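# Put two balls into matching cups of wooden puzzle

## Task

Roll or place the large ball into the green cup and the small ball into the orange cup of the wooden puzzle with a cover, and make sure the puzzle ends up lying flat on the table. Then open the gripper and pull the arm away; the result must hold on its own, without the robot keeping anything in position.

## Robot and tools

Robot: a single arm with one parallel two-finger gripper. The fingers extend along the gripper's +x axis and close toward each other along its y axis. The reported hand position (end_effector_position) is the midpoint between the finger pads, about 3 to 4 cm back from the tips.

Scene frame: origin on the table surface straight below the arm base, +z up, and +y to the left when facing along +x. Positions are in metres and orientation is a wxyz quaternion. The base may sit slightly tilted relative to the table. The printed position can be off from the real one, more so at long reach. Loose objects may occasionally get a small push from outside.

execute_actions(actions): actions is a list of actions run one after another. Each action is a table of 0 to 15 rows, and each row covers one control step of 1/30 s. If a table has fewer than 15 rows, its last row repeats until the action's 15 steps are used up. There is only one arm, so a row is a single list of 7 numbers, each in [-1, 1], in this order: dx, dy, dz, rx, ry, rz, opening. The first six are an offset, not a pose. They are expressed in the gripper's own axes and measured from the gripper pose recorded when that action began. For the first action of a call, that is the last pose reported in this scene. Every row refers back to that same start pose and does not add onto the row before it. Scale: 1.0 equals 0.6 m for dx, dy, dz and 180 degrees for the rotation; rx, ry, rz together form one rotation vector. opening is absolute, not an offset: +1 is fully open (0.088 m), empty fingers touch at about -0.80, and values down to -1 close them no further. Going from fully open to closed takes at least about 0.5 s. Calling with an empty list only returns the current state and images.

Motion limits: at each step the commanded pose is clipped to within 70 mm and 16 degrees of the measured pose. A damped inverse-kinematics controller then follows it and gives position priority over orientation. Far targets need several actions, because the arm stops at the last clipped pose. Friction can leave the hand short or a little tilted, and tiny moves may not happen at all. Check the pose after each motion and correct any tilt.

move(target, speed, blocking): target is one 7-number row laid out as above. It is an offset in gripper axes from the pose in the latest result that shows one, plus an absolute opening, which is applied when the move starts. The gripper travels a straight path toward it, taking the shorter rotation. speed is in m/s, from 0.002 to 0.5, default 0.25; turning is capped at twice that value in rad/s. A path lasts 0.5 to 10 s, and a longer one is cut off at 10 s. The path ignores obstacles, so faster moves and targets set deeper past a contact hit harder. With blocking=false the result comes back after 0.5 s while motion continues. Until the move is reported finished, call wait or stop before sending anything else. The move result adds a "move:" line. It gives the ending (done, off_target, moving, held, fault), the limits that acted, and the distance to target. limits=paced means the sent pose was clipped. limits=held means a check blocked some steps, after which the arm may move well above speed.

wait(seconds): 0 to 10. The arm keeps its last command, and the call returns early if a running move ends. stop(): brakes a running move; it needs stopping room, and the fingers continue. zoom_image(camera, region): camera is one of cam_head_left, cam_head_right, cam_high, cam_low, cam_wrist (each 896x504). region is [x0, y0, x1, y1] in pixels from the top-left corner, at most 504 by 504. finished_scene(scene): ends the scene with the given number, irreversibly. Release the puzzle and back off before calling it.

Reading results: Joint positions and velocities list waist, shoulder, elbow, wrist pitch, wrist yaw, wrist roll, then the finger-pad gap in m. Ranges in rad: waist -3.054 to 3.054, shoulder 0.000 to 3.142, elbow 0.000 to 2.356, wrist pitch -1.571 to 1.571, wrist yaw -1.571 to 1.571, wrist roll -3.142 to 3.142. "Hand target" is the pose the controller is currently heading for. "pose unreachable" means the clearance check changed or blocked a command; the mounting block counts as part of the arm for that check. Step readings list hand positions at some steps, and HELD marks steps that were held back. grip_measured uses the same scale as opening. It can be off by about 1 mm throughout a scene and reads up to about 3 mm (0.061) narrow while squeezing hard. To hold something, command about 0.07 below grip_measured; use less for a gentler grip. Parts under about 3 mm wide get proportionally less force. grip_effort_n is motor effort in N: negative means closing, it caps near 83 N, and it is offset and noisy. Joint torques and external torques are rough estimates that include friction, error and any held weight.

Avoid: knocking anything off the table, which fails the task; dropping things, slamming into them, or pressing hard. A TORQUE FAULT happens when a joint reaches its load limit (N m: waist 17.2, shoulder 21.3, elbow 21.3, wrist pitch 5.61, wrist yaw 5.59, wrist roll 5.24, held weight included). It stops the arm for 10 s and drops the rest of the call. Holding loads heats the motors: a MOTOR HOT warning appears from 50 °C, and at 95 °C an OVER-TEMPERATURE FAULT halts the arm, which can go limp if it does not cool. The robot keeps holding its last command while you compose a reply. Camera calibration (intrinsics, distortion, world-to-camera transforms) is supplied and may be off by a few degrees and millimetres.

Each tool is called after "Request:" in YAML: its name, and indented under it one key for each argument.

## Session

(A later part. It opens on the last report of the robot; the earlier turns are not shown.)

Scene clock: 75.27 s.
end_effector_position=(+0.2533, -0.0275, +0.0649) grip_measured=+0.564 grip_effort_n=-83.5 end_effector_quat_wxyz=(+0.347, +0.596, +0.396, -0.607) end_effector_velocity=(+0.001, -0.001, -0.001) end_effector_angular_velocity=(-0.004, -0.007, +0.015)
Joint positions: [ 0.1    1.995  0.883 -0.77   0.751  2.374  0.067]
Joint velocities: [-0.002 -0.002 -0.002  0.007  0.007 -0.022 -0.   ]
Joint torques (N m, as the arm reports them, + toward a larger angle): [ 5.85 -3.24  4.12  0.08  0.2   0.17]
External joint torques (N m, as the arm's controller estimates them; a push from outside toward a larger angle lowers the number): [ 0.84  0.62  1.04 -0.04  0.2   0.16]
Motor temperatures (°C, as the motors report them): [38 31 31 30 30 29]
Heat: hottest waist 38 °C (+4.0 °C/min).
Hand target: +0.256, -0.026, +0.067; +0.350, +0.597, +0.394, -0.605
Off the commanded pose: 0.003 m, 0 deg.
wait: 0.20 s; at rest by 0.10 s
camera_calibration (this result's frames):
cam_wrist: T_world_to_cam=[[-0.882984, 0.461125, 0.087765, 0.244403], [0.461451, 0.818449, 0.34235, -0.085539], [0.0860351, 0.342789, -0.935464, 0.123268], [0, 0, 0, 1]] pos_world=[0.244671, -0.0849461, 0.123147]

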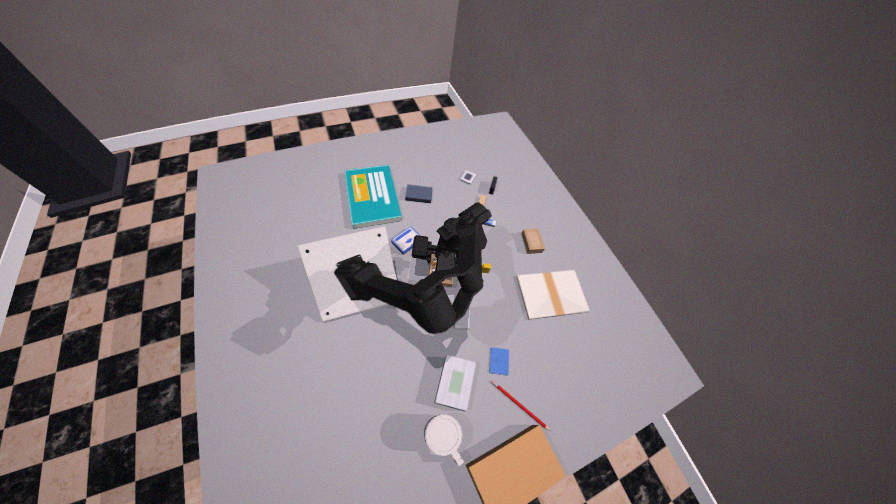

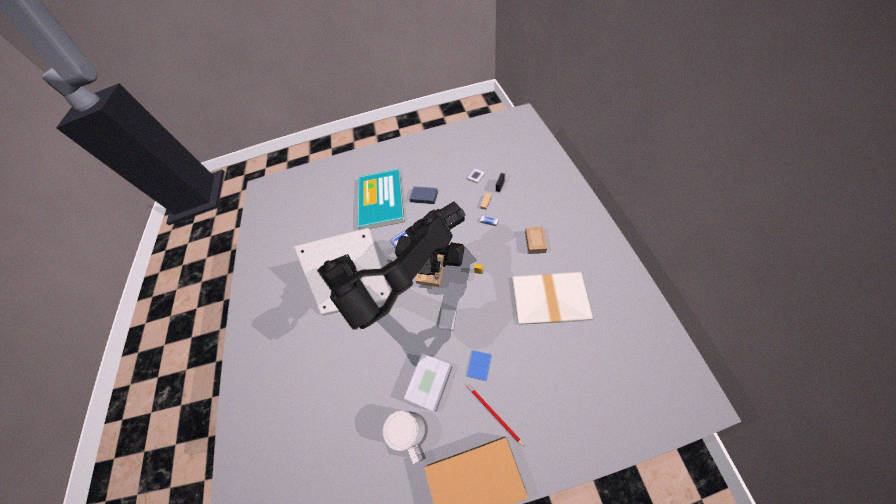

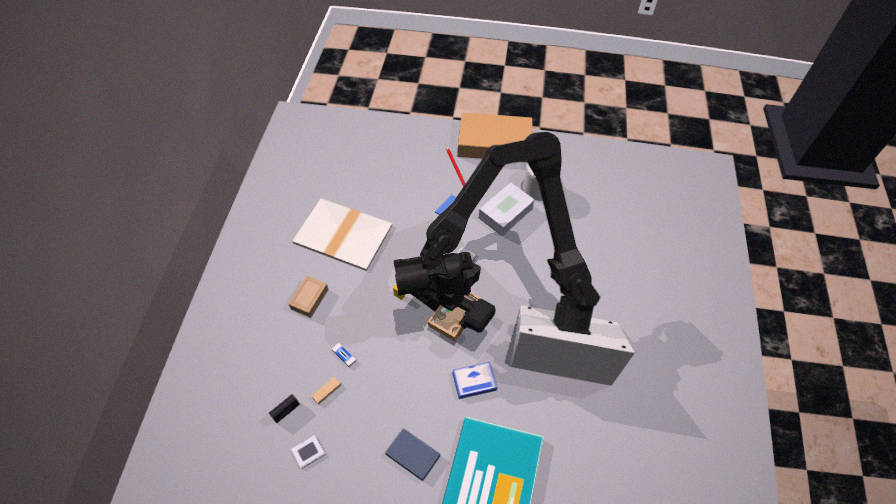

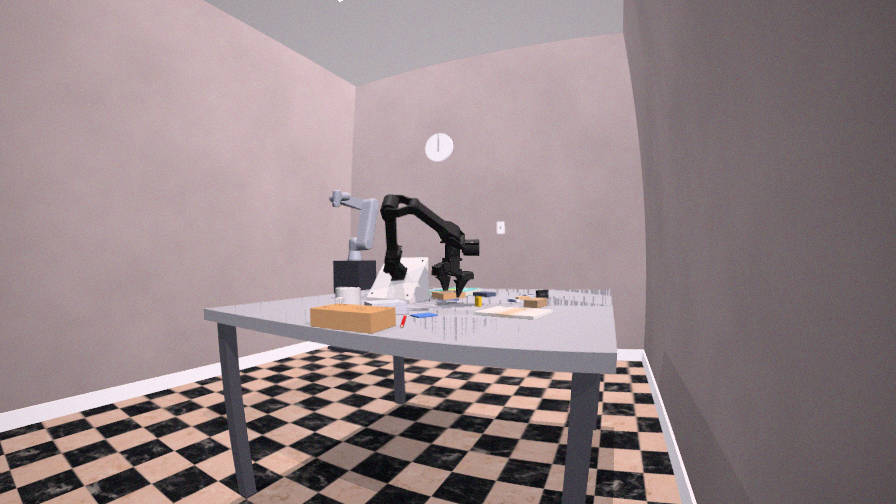

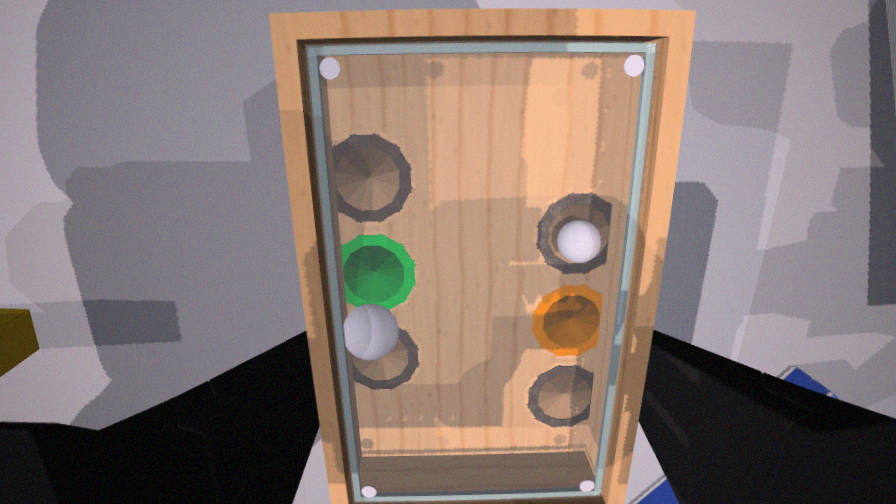

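Request:
execute_actions:
  actions:
    - [[0,0,0,0,0.0048,0.0025,0.5],[0,0,0,0,0.0136,0.0025,0.5],[0,0,0,0,0.0203,0.0025,0.5],[0,0,0,0,0.0240,0.0025,0.5],[0,0,0,0,0.0240,0.0025,0.5],[0,0,0,0,0.0203,0.0025,0.5],[0,0,0,0,0.0136,0.0025,0.5],[0,0,0,0,0.0048,0.0025,0.5],[0,0,0,0,-0.0006,0.0025,0.5]]

Request:
wait:
  seconds: 0.5

Scene clock: 76.67 s.
end_effector_position=(+0.2507, -0.0282, +0.0631) grip_measured=+0.564 grip_effort_n=-83.5 end_effector_quat_wxyz=(+0.345, +0.598, +0.398, -0.605) end_effector_velocity=(-0.003, +0.001, -0.001) end_effector_angular_velocity=(-0.041, +0.040, +0.002)
Joint positions: [ 0.094  1.982  0.864 -0.752  0.747  2.361  0.067]
Joint velocities: [ 0.012  0.046  0.032 -0.066  0.022  0.066 -0.   ]
Joint torques (N m, as the arm reports them, + toward a larger angle): [ 5.8  -3.24  4.16  0.1   0.18  0.18]
External joint torques (N m, as the arm's controller estimates them; a push from outside toward a larger angle lowers the number): [ 0.87  0.6   1.08 -0.02  0.18  0.18]
Motor temperatures (°C, as the motors report them): [38 31 31 30 30 29]
Heat: hottest waist 38 °C (+4.0 °C/min).
Hand target: +0.253, -0.027, +0.065; +0.349, +0.597, +0.393, -0.606
Off the commanded pose: 0.003 m, 1 deg.
Step readings (end_effector_position):
0: (+0.2534, -0.0275, +0.0649)
1: (+0.2534, -0.0275, +0.0649)
2: (+0.2537, -0.0272, +0.0648)
4: (+0.2543, -0.0261, +0.0644)
8: (+0.2536, -0.0273, +0.0642)
15: end_effector_position above
camera_calibration (this result's frames):
cam_wrist: T_world_to_cam=[[-0.883277, 0.460391, 0.0886651, 0.242568], [0.460465, 0.816219, 0.348938, -0.0833425], [0.0882778, 0.349037, -0.932942, 0.121536], [0, 0, 0, 1]] pos_world=[0.241902, -0.086071, 0.12096]

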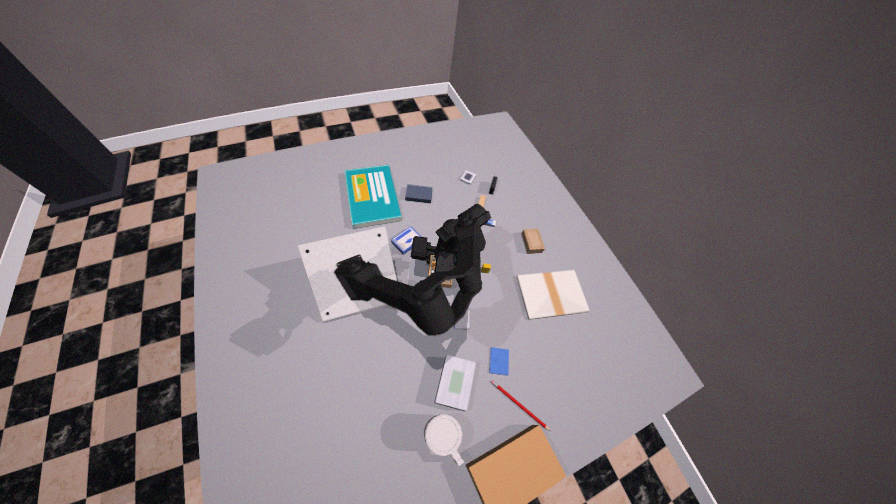

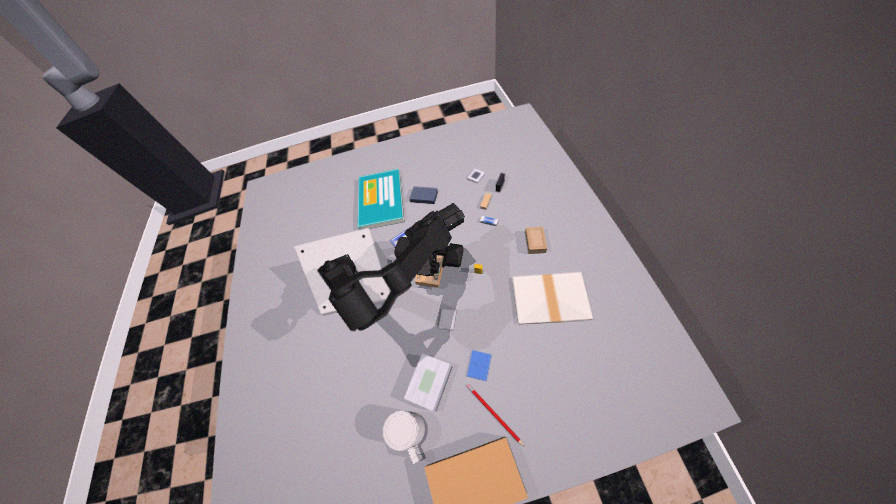

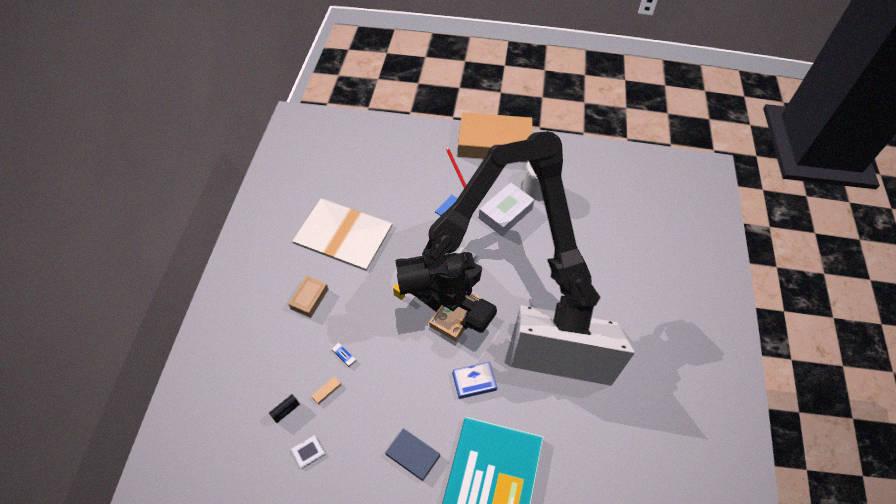

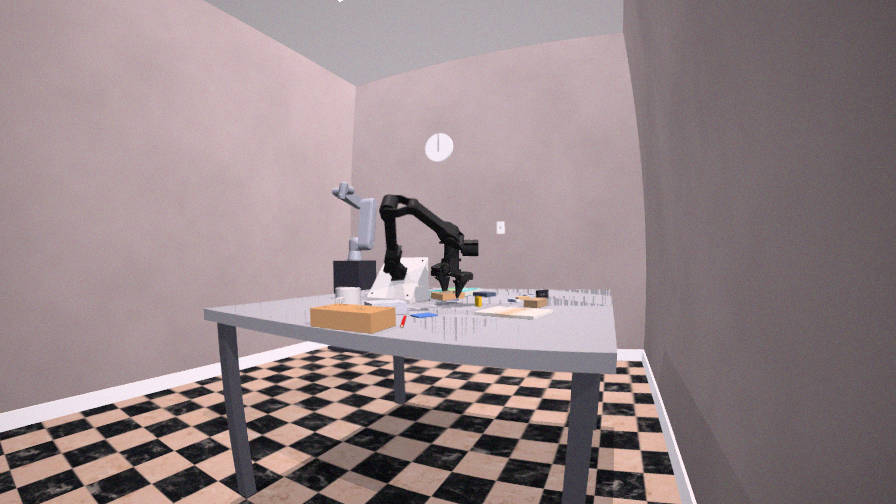

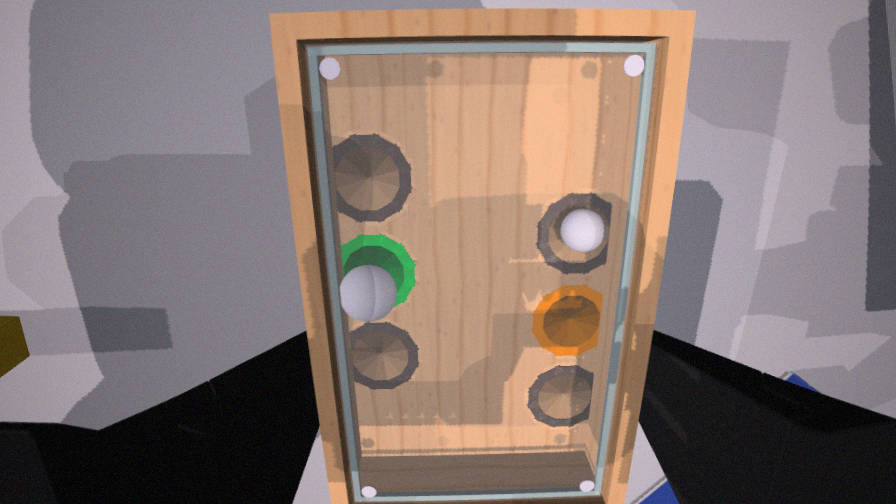

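Scene clock: 77.17 s.
end_effector_position=(+0.2510, -0.0285, +0.0633) grip_measured=+0.564 grip_effort_n=-83.5 end_effector_quat_wxyz=(+0.346, +0.596, +0.396, -0.607) end_effector_velocity=(-0.000, +0.000, -0.001) end_effector_angular_velocity=(+0.008, +0.003, -0.018)
Joint positions: [ 0.096  1.987  0.87  -0.759  0.752  2.369  0.067]
Joint velocities: [-0.007 -0.002 -0.002  0.007 -0.007  0.007 -0.   ]
Joint torques (N m, as the arm reports them, + toward a larger angle): [ 5.81 -3.21  4.07  0.09  0.2   0.18]
External joint torques (N m, as the arm's controller estimates them; a push from outside toward a larger angle lowers the number): [ 0.84  0.62  0.98 -0.04  0.19  0.17]
Motor temperatures (°C, as the motors report them): [38 31 31 30 30 29]
Heat: hottest waist 38 °C (+4.0 °C/min).
Hand target: +0.253, -0.027, +0.065; +0.349, +0.597, +0.393, -0.606
Off the commanded pose: 0.003 m, 0 deg.
wait: 0.50 s; at rest by 0.17 s
camera_calibration (this result's frames):
cam_wrist: T_world_to_cam=[[-0.882593, 0.461887, 0.0876887, 0.24291], [0.46213, 0.81806, 0.342365, -0.0832997], [0.0863994, 0.342693, -0.935466, 0.122239], [0, 0, 0, 1]] pos_world=[0.242325, -0.0859435, 0.121569]

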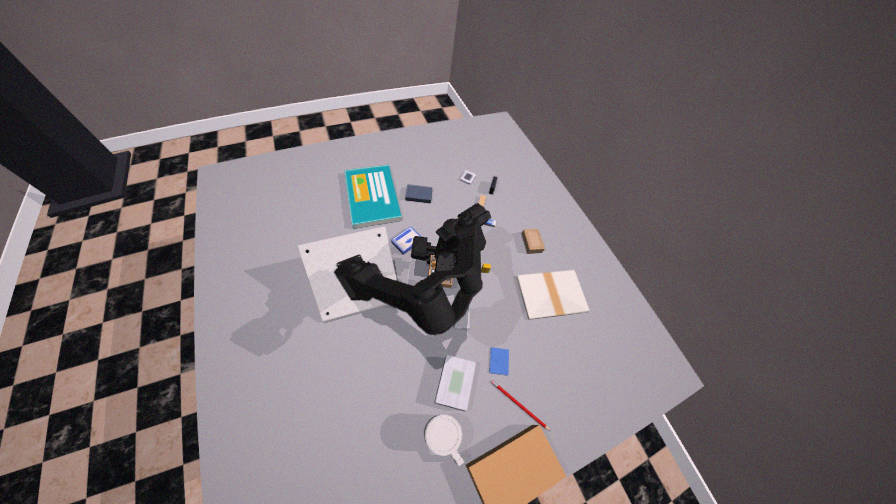

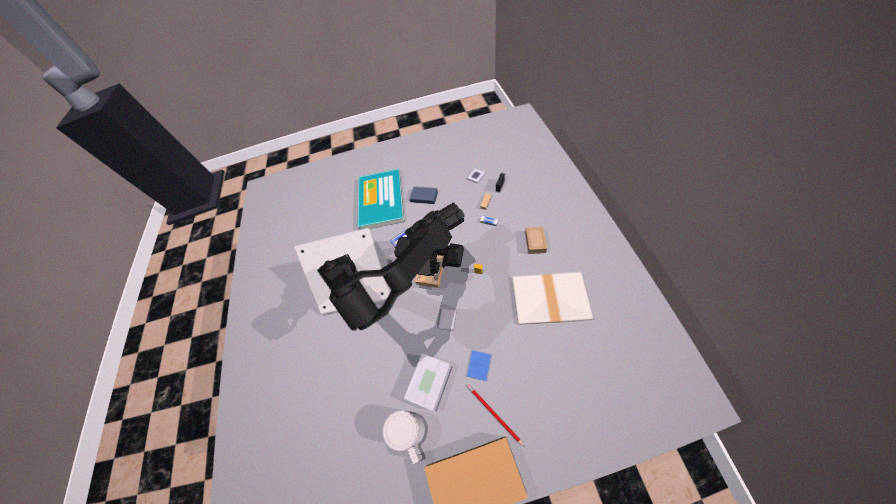

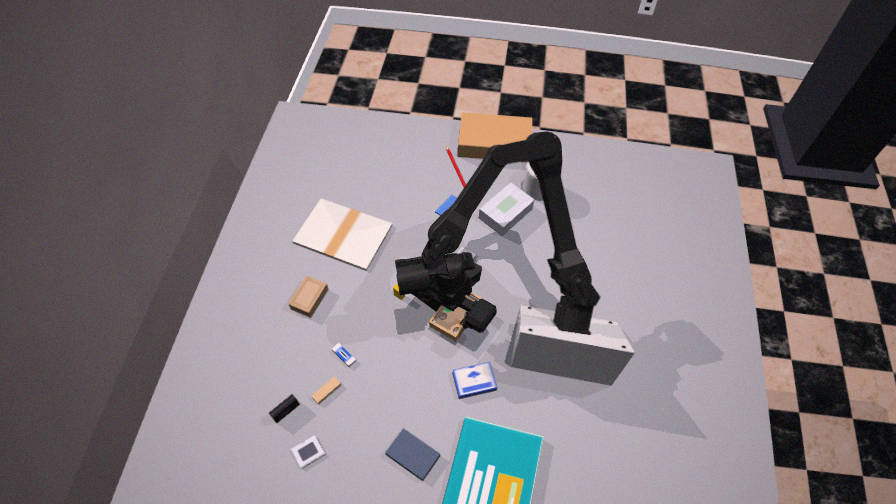

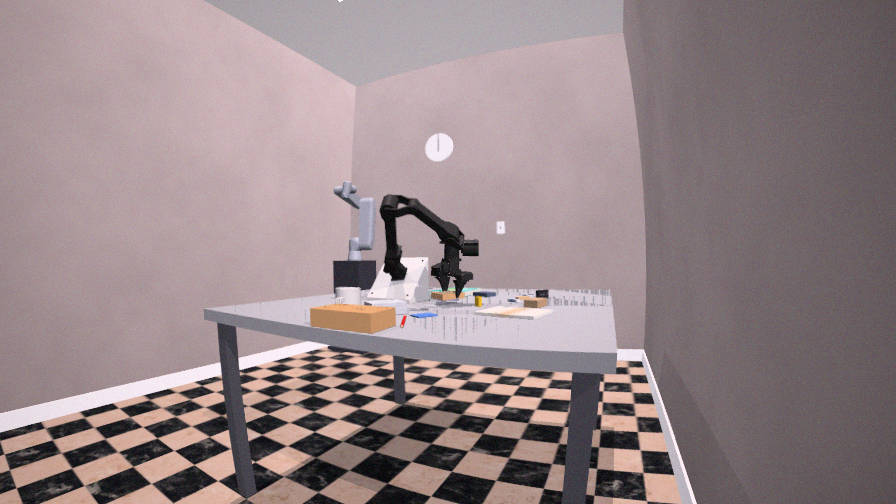

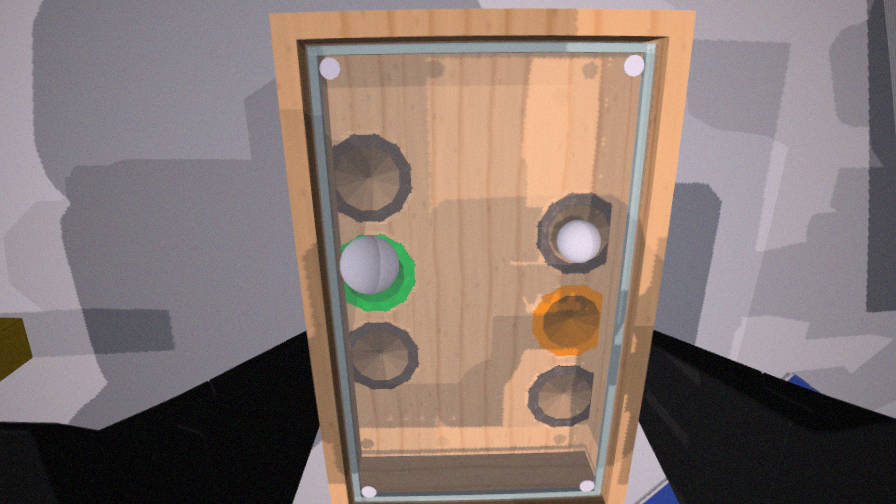

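Request:
wait:
  seconds: 1.5

Scene clock: 79.97 s.
end_effector_position=(+0.2511, -0.0284, +0.0634) grip_measured=+0.564 grip_effort_n=-83.5 end_effector_quat_wxyz=(+0.346, +0.596, +0.396, -0.607) end_effector_velocity=(-0.001, -0.000, +0.000) end_effector_angular_velocity=(+0.007, +0.005, +0.007)
Joint positions: [ 0.096  1.987  0.87  -0.759  0.752  2.369  0.067]
Joint velocities: [-0.002 -0.002  0.002 -0.007 -0.007 -0.007 -0.   ]
Joint torques (N m, as the arm reports them, + toward a larger angle): [ 5.8  -3.2   4.07  0.09  0.2   0.18]
External joint torques (N m, as the arm's controller estimates them; a push from outside toward a larger angle lowers the number): [ 0.81  0.64  1.01 -0.03  0.19  0.17]
Motor temperatures (°C, as the motors report them): [38 31 32 30 30 29]
Heat: hottest waist 38 °C (+4.0 °C/min).
Hand target: +0.253, -0.027, +0.065; +0.349, +0.597, +0.394, -0.605
Off the commanded pose: 0.003 m, 0 deg.
wait: 1.50 s; at rest from the start
camera_calibration (this result's frames):
cam_wrist: T_world_to_cam=[[-0.882735, 0.461666, 0.0874296, 0.242938], [0.461826, 0.818181, 0.342485, -0.0833128], [0.0865804, 0.342701, -0.935446, 0.122237], [0, 0, 0, 1]] pos_world=[0.242343, -0.0858822, 0.12164]

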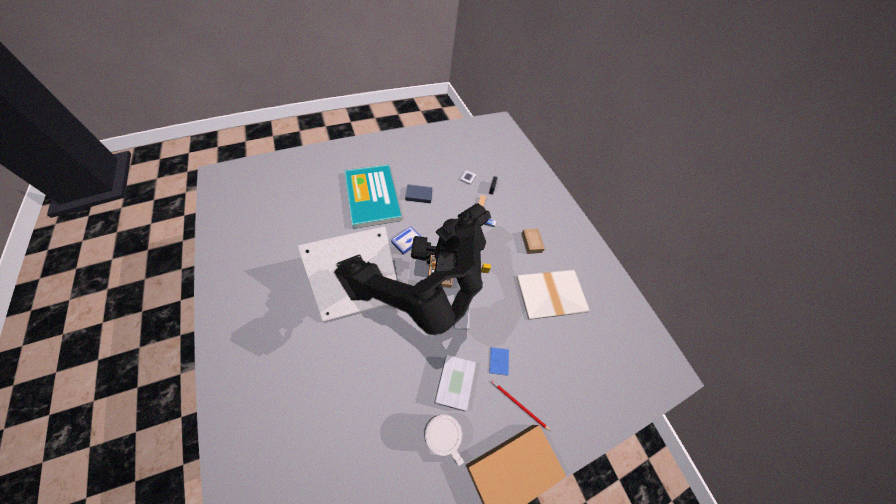

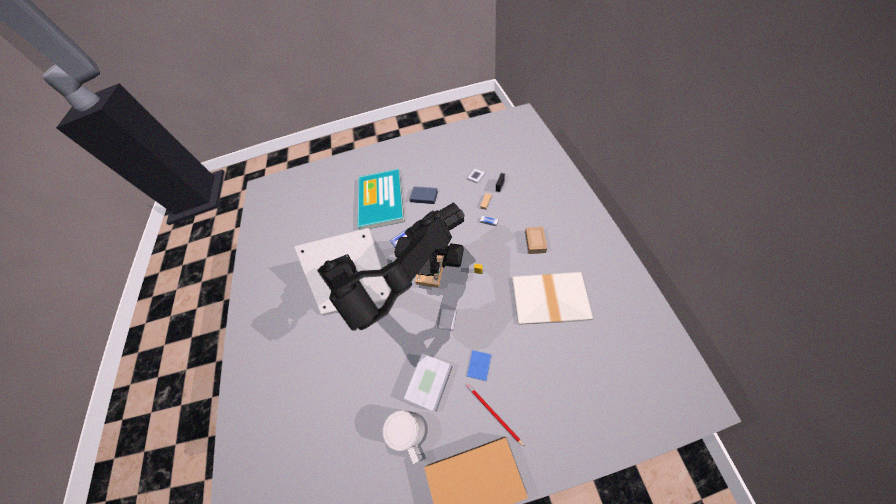

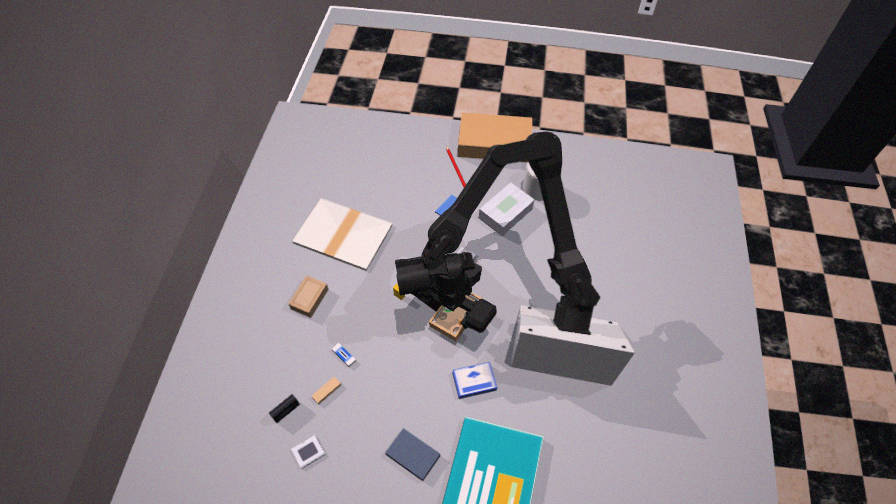

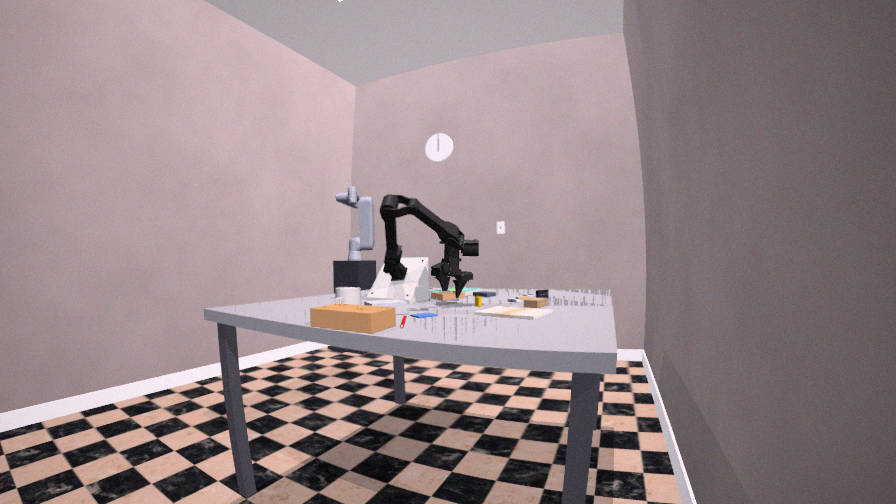

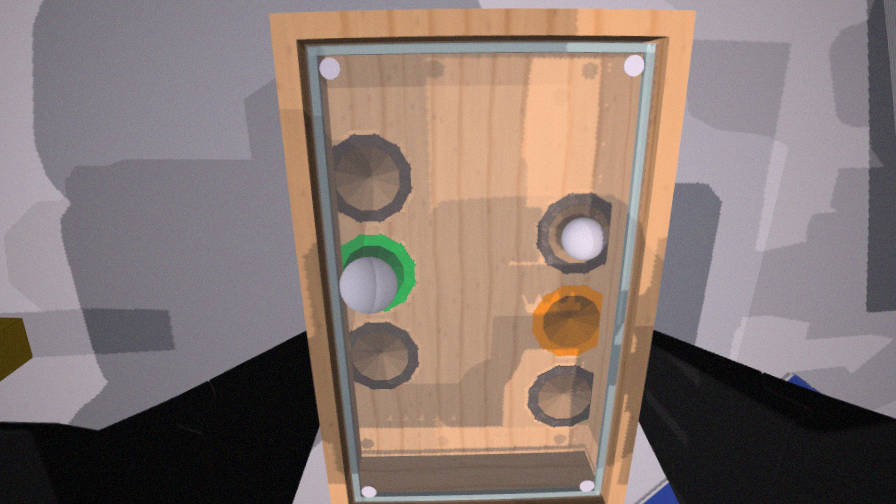

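Request:
wait:
  seconds: 2

Scene clock: 82.07 s.
end_effector_position=(+0.2511, -0.0284, +0.0634) grip_measured=+0.564 grip_effort_n=-83.5 end_effector_quat_wxyz=(+0.346, +0.596, +0.396, -0.607) end_effector_velocity=(-0.002, -0.000, -0.000) end_effector_angular_velocity=(+0.007, +0.008, +0.025)
Joint positions: [ 0.096  1.987  0.87  -0.759  0.752  2.369  0.067]
Joint velocities: [-0.002 -0.002 -0.002 -0.007 -0.007 -0.022 -0.   ]
Joint torques (N m, as the arm reports them, + toward a larger angle): [ 5.81 -3.22  4.06  0.08  0.2   0.18]
External joint torques (N m, as the arm's controller estimates them; a push from outside toward a larger angle lowers the number): [ 0.81  0.54  1.05 -0.03  0.2   0.17]
Motor temperatures (°C, as the motors report them): [38 31 32 30 30 29]
Heat: hottest waist 38 °C (+3.0 °C/min).
Hand target: +0.253, -0.027, +0.065; +0.349, +0.597, +0.394, -0.605
Off the commanded pose: 0.003 m, 0 deg.
wait: 2.00 s; at rest by 0.07 s
camera_calibration (this result's frames):
cam_wrist: T_world_to_cam=[[-0.882735, 0.461666, 0.0874296, 0.242938], [0.461826, 0.818181, 0.342485, -0.0833128], [0.0865804, 0.342701, -0.935446, 0.122237], [0, 0, 0, 1]] pos_world=[0.242343, -0.0858822, 0.12164]

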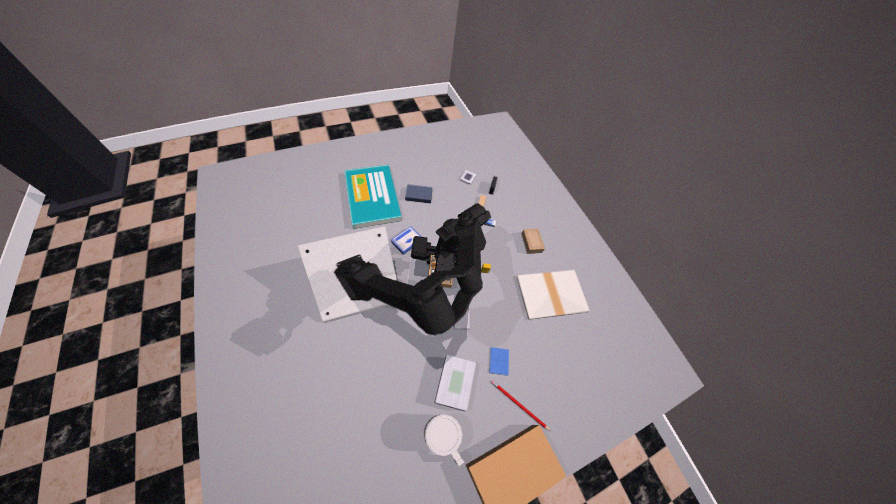

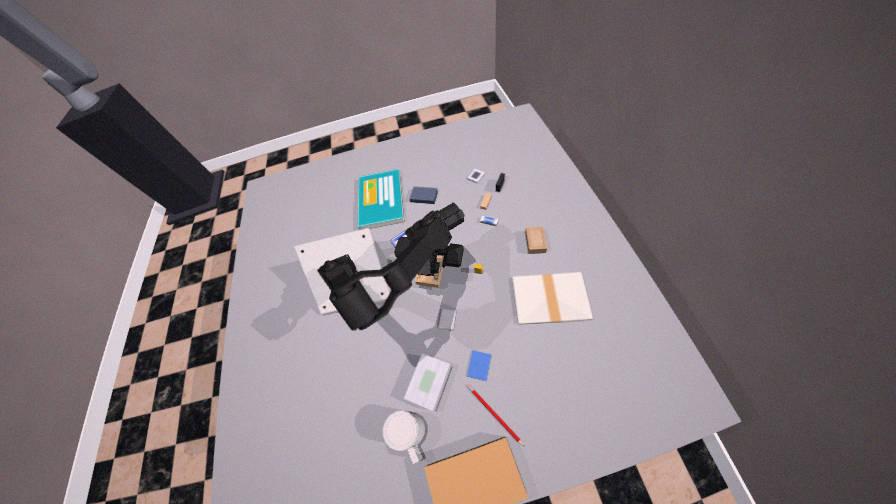

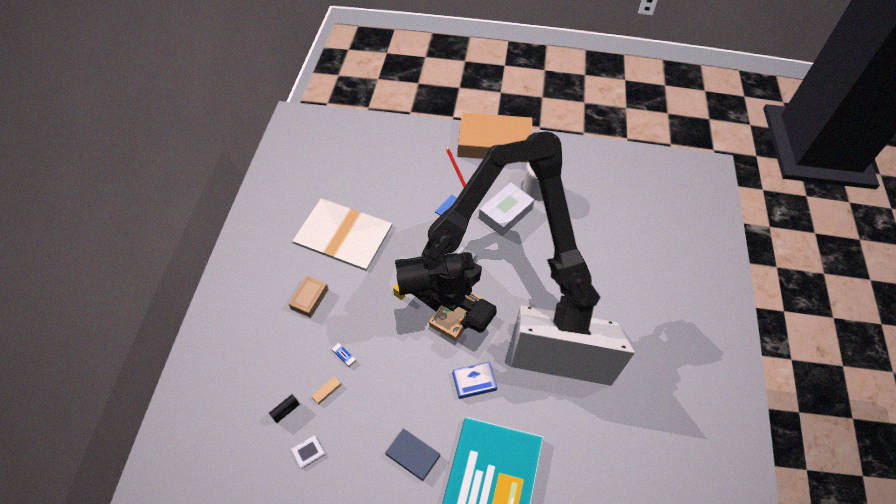

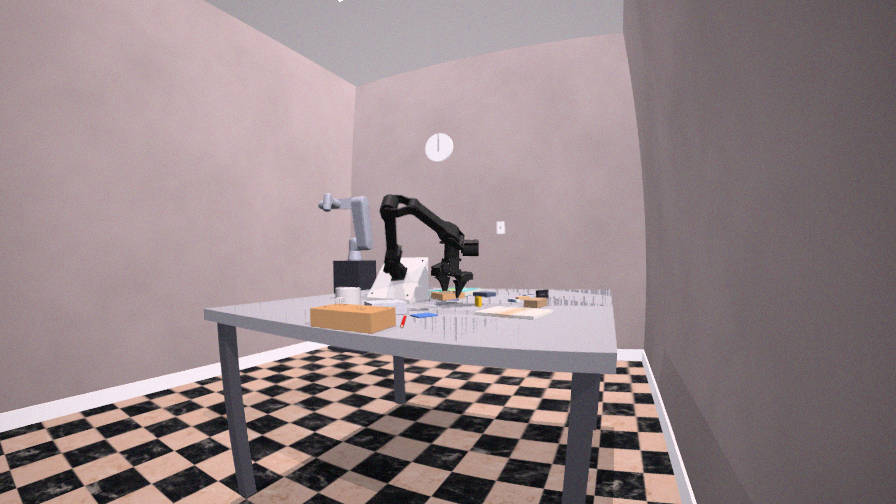

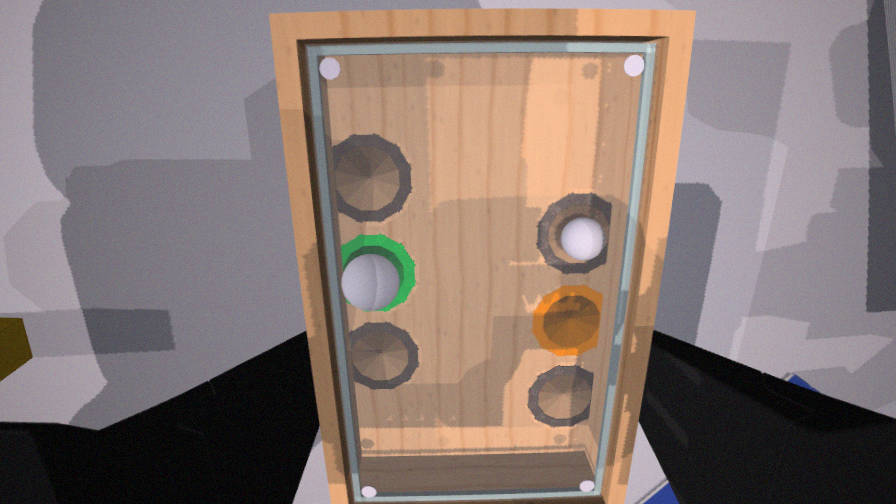

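Request:
move:
  target: [-0.008, 0, 0, 0, 0.0506, -0.0514, 0.5]
  speed: 0.1

Scene clock: 83.67 s.
end_effector_position=(+0.2481, -0.0272, +0.0652) grip_measured=+0.564 grip_effort_n=-83.5 end_effector_quat_wxyz=(+0.267, +0.602, +0.469, -0.588) end_effector_velocity=(-0.002, +0.001, +0.001) end_effector_angular_velocity=(+0.037, +0.015, -0.005)
Joint positions: [ 0.009  1.939  0.908 -0.811  0.557  2.277  0.067]
Joint velocities: [-0.012 -0.007  0.002 -0.007 -0.037 -0.007  0.   ]
Joint torques (N m, as the arm reports them, + toward a larger angle): [ 5.15 -5.06  3.88  0.01 -0.37 -0.15]
External joint torques (N m, as the arm's controller estimates them; a push from outside toward a larger angle lowers the number): [ 0.08 -1.16  0.93 -0.05 -0.23 -0.16]
Motor temperatures (°C, as the motors report them): [38 31 32 30 30 29]
Heat: hottest waist 38 °C (+3.0 °C/min).
Hand target: +0.251, -0.029, +0.068; +0.264, +0.608, +0.469, -0.584
Off the commanded pose: 0.005 m, 1 deg.
move: done
camera_calibration (this result's frames):
cam_wrist: T_world_to_cam=[[-0.867729, 0.427749, 0.253135, 0.224131], [0.496919, 0.735469, 0.460604, -0.102166], [0.0108497, 0.525467, -0.850745, 0.141985], [0, 0, 0, 1]] pos_world=[0.243713, -0.0953405, 0.111115]

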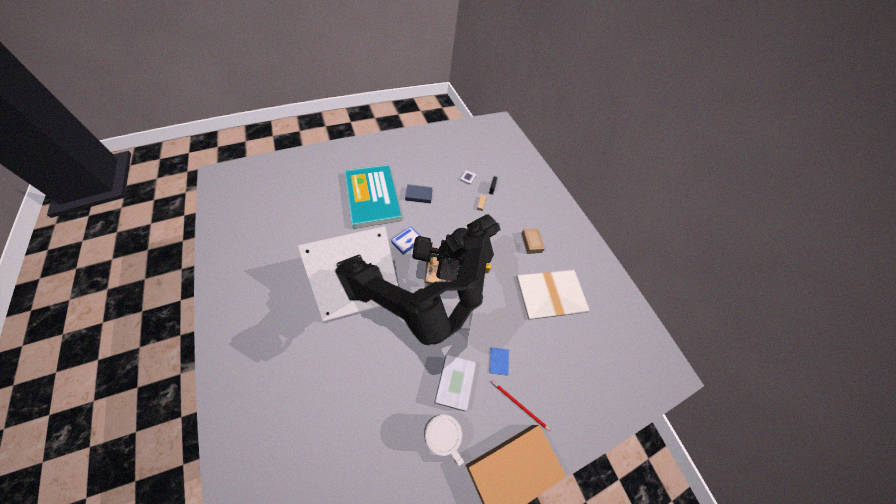

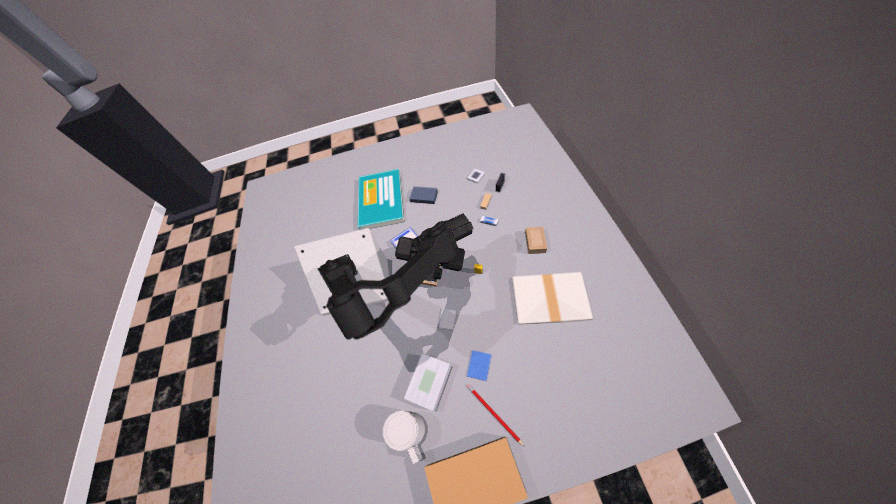

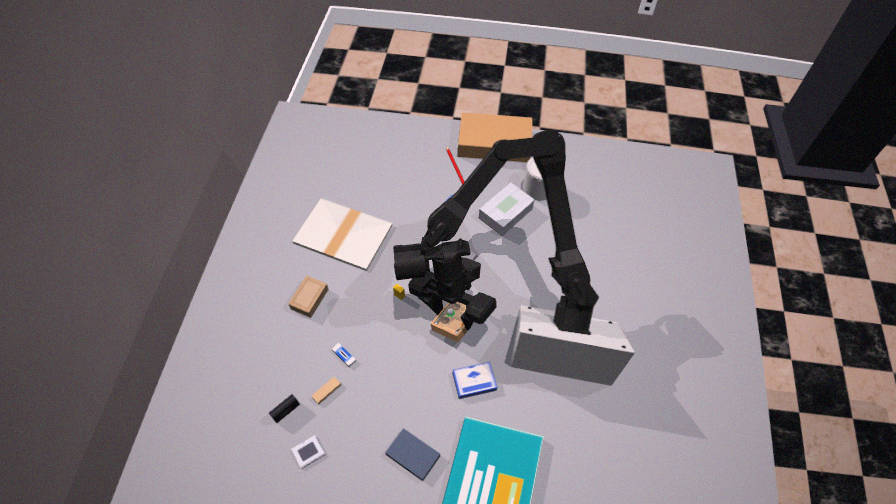

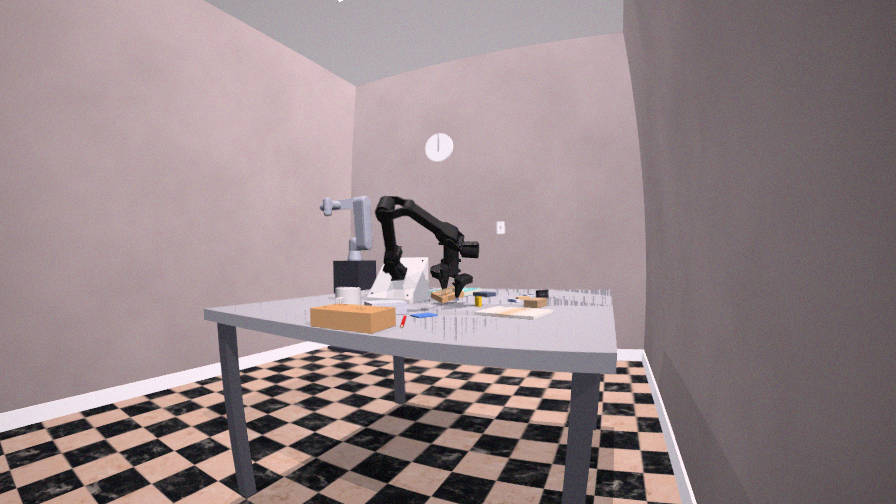

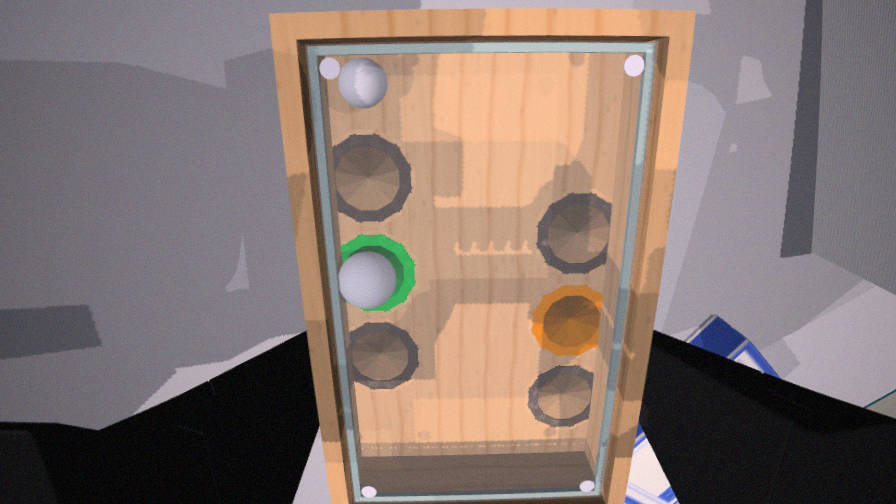

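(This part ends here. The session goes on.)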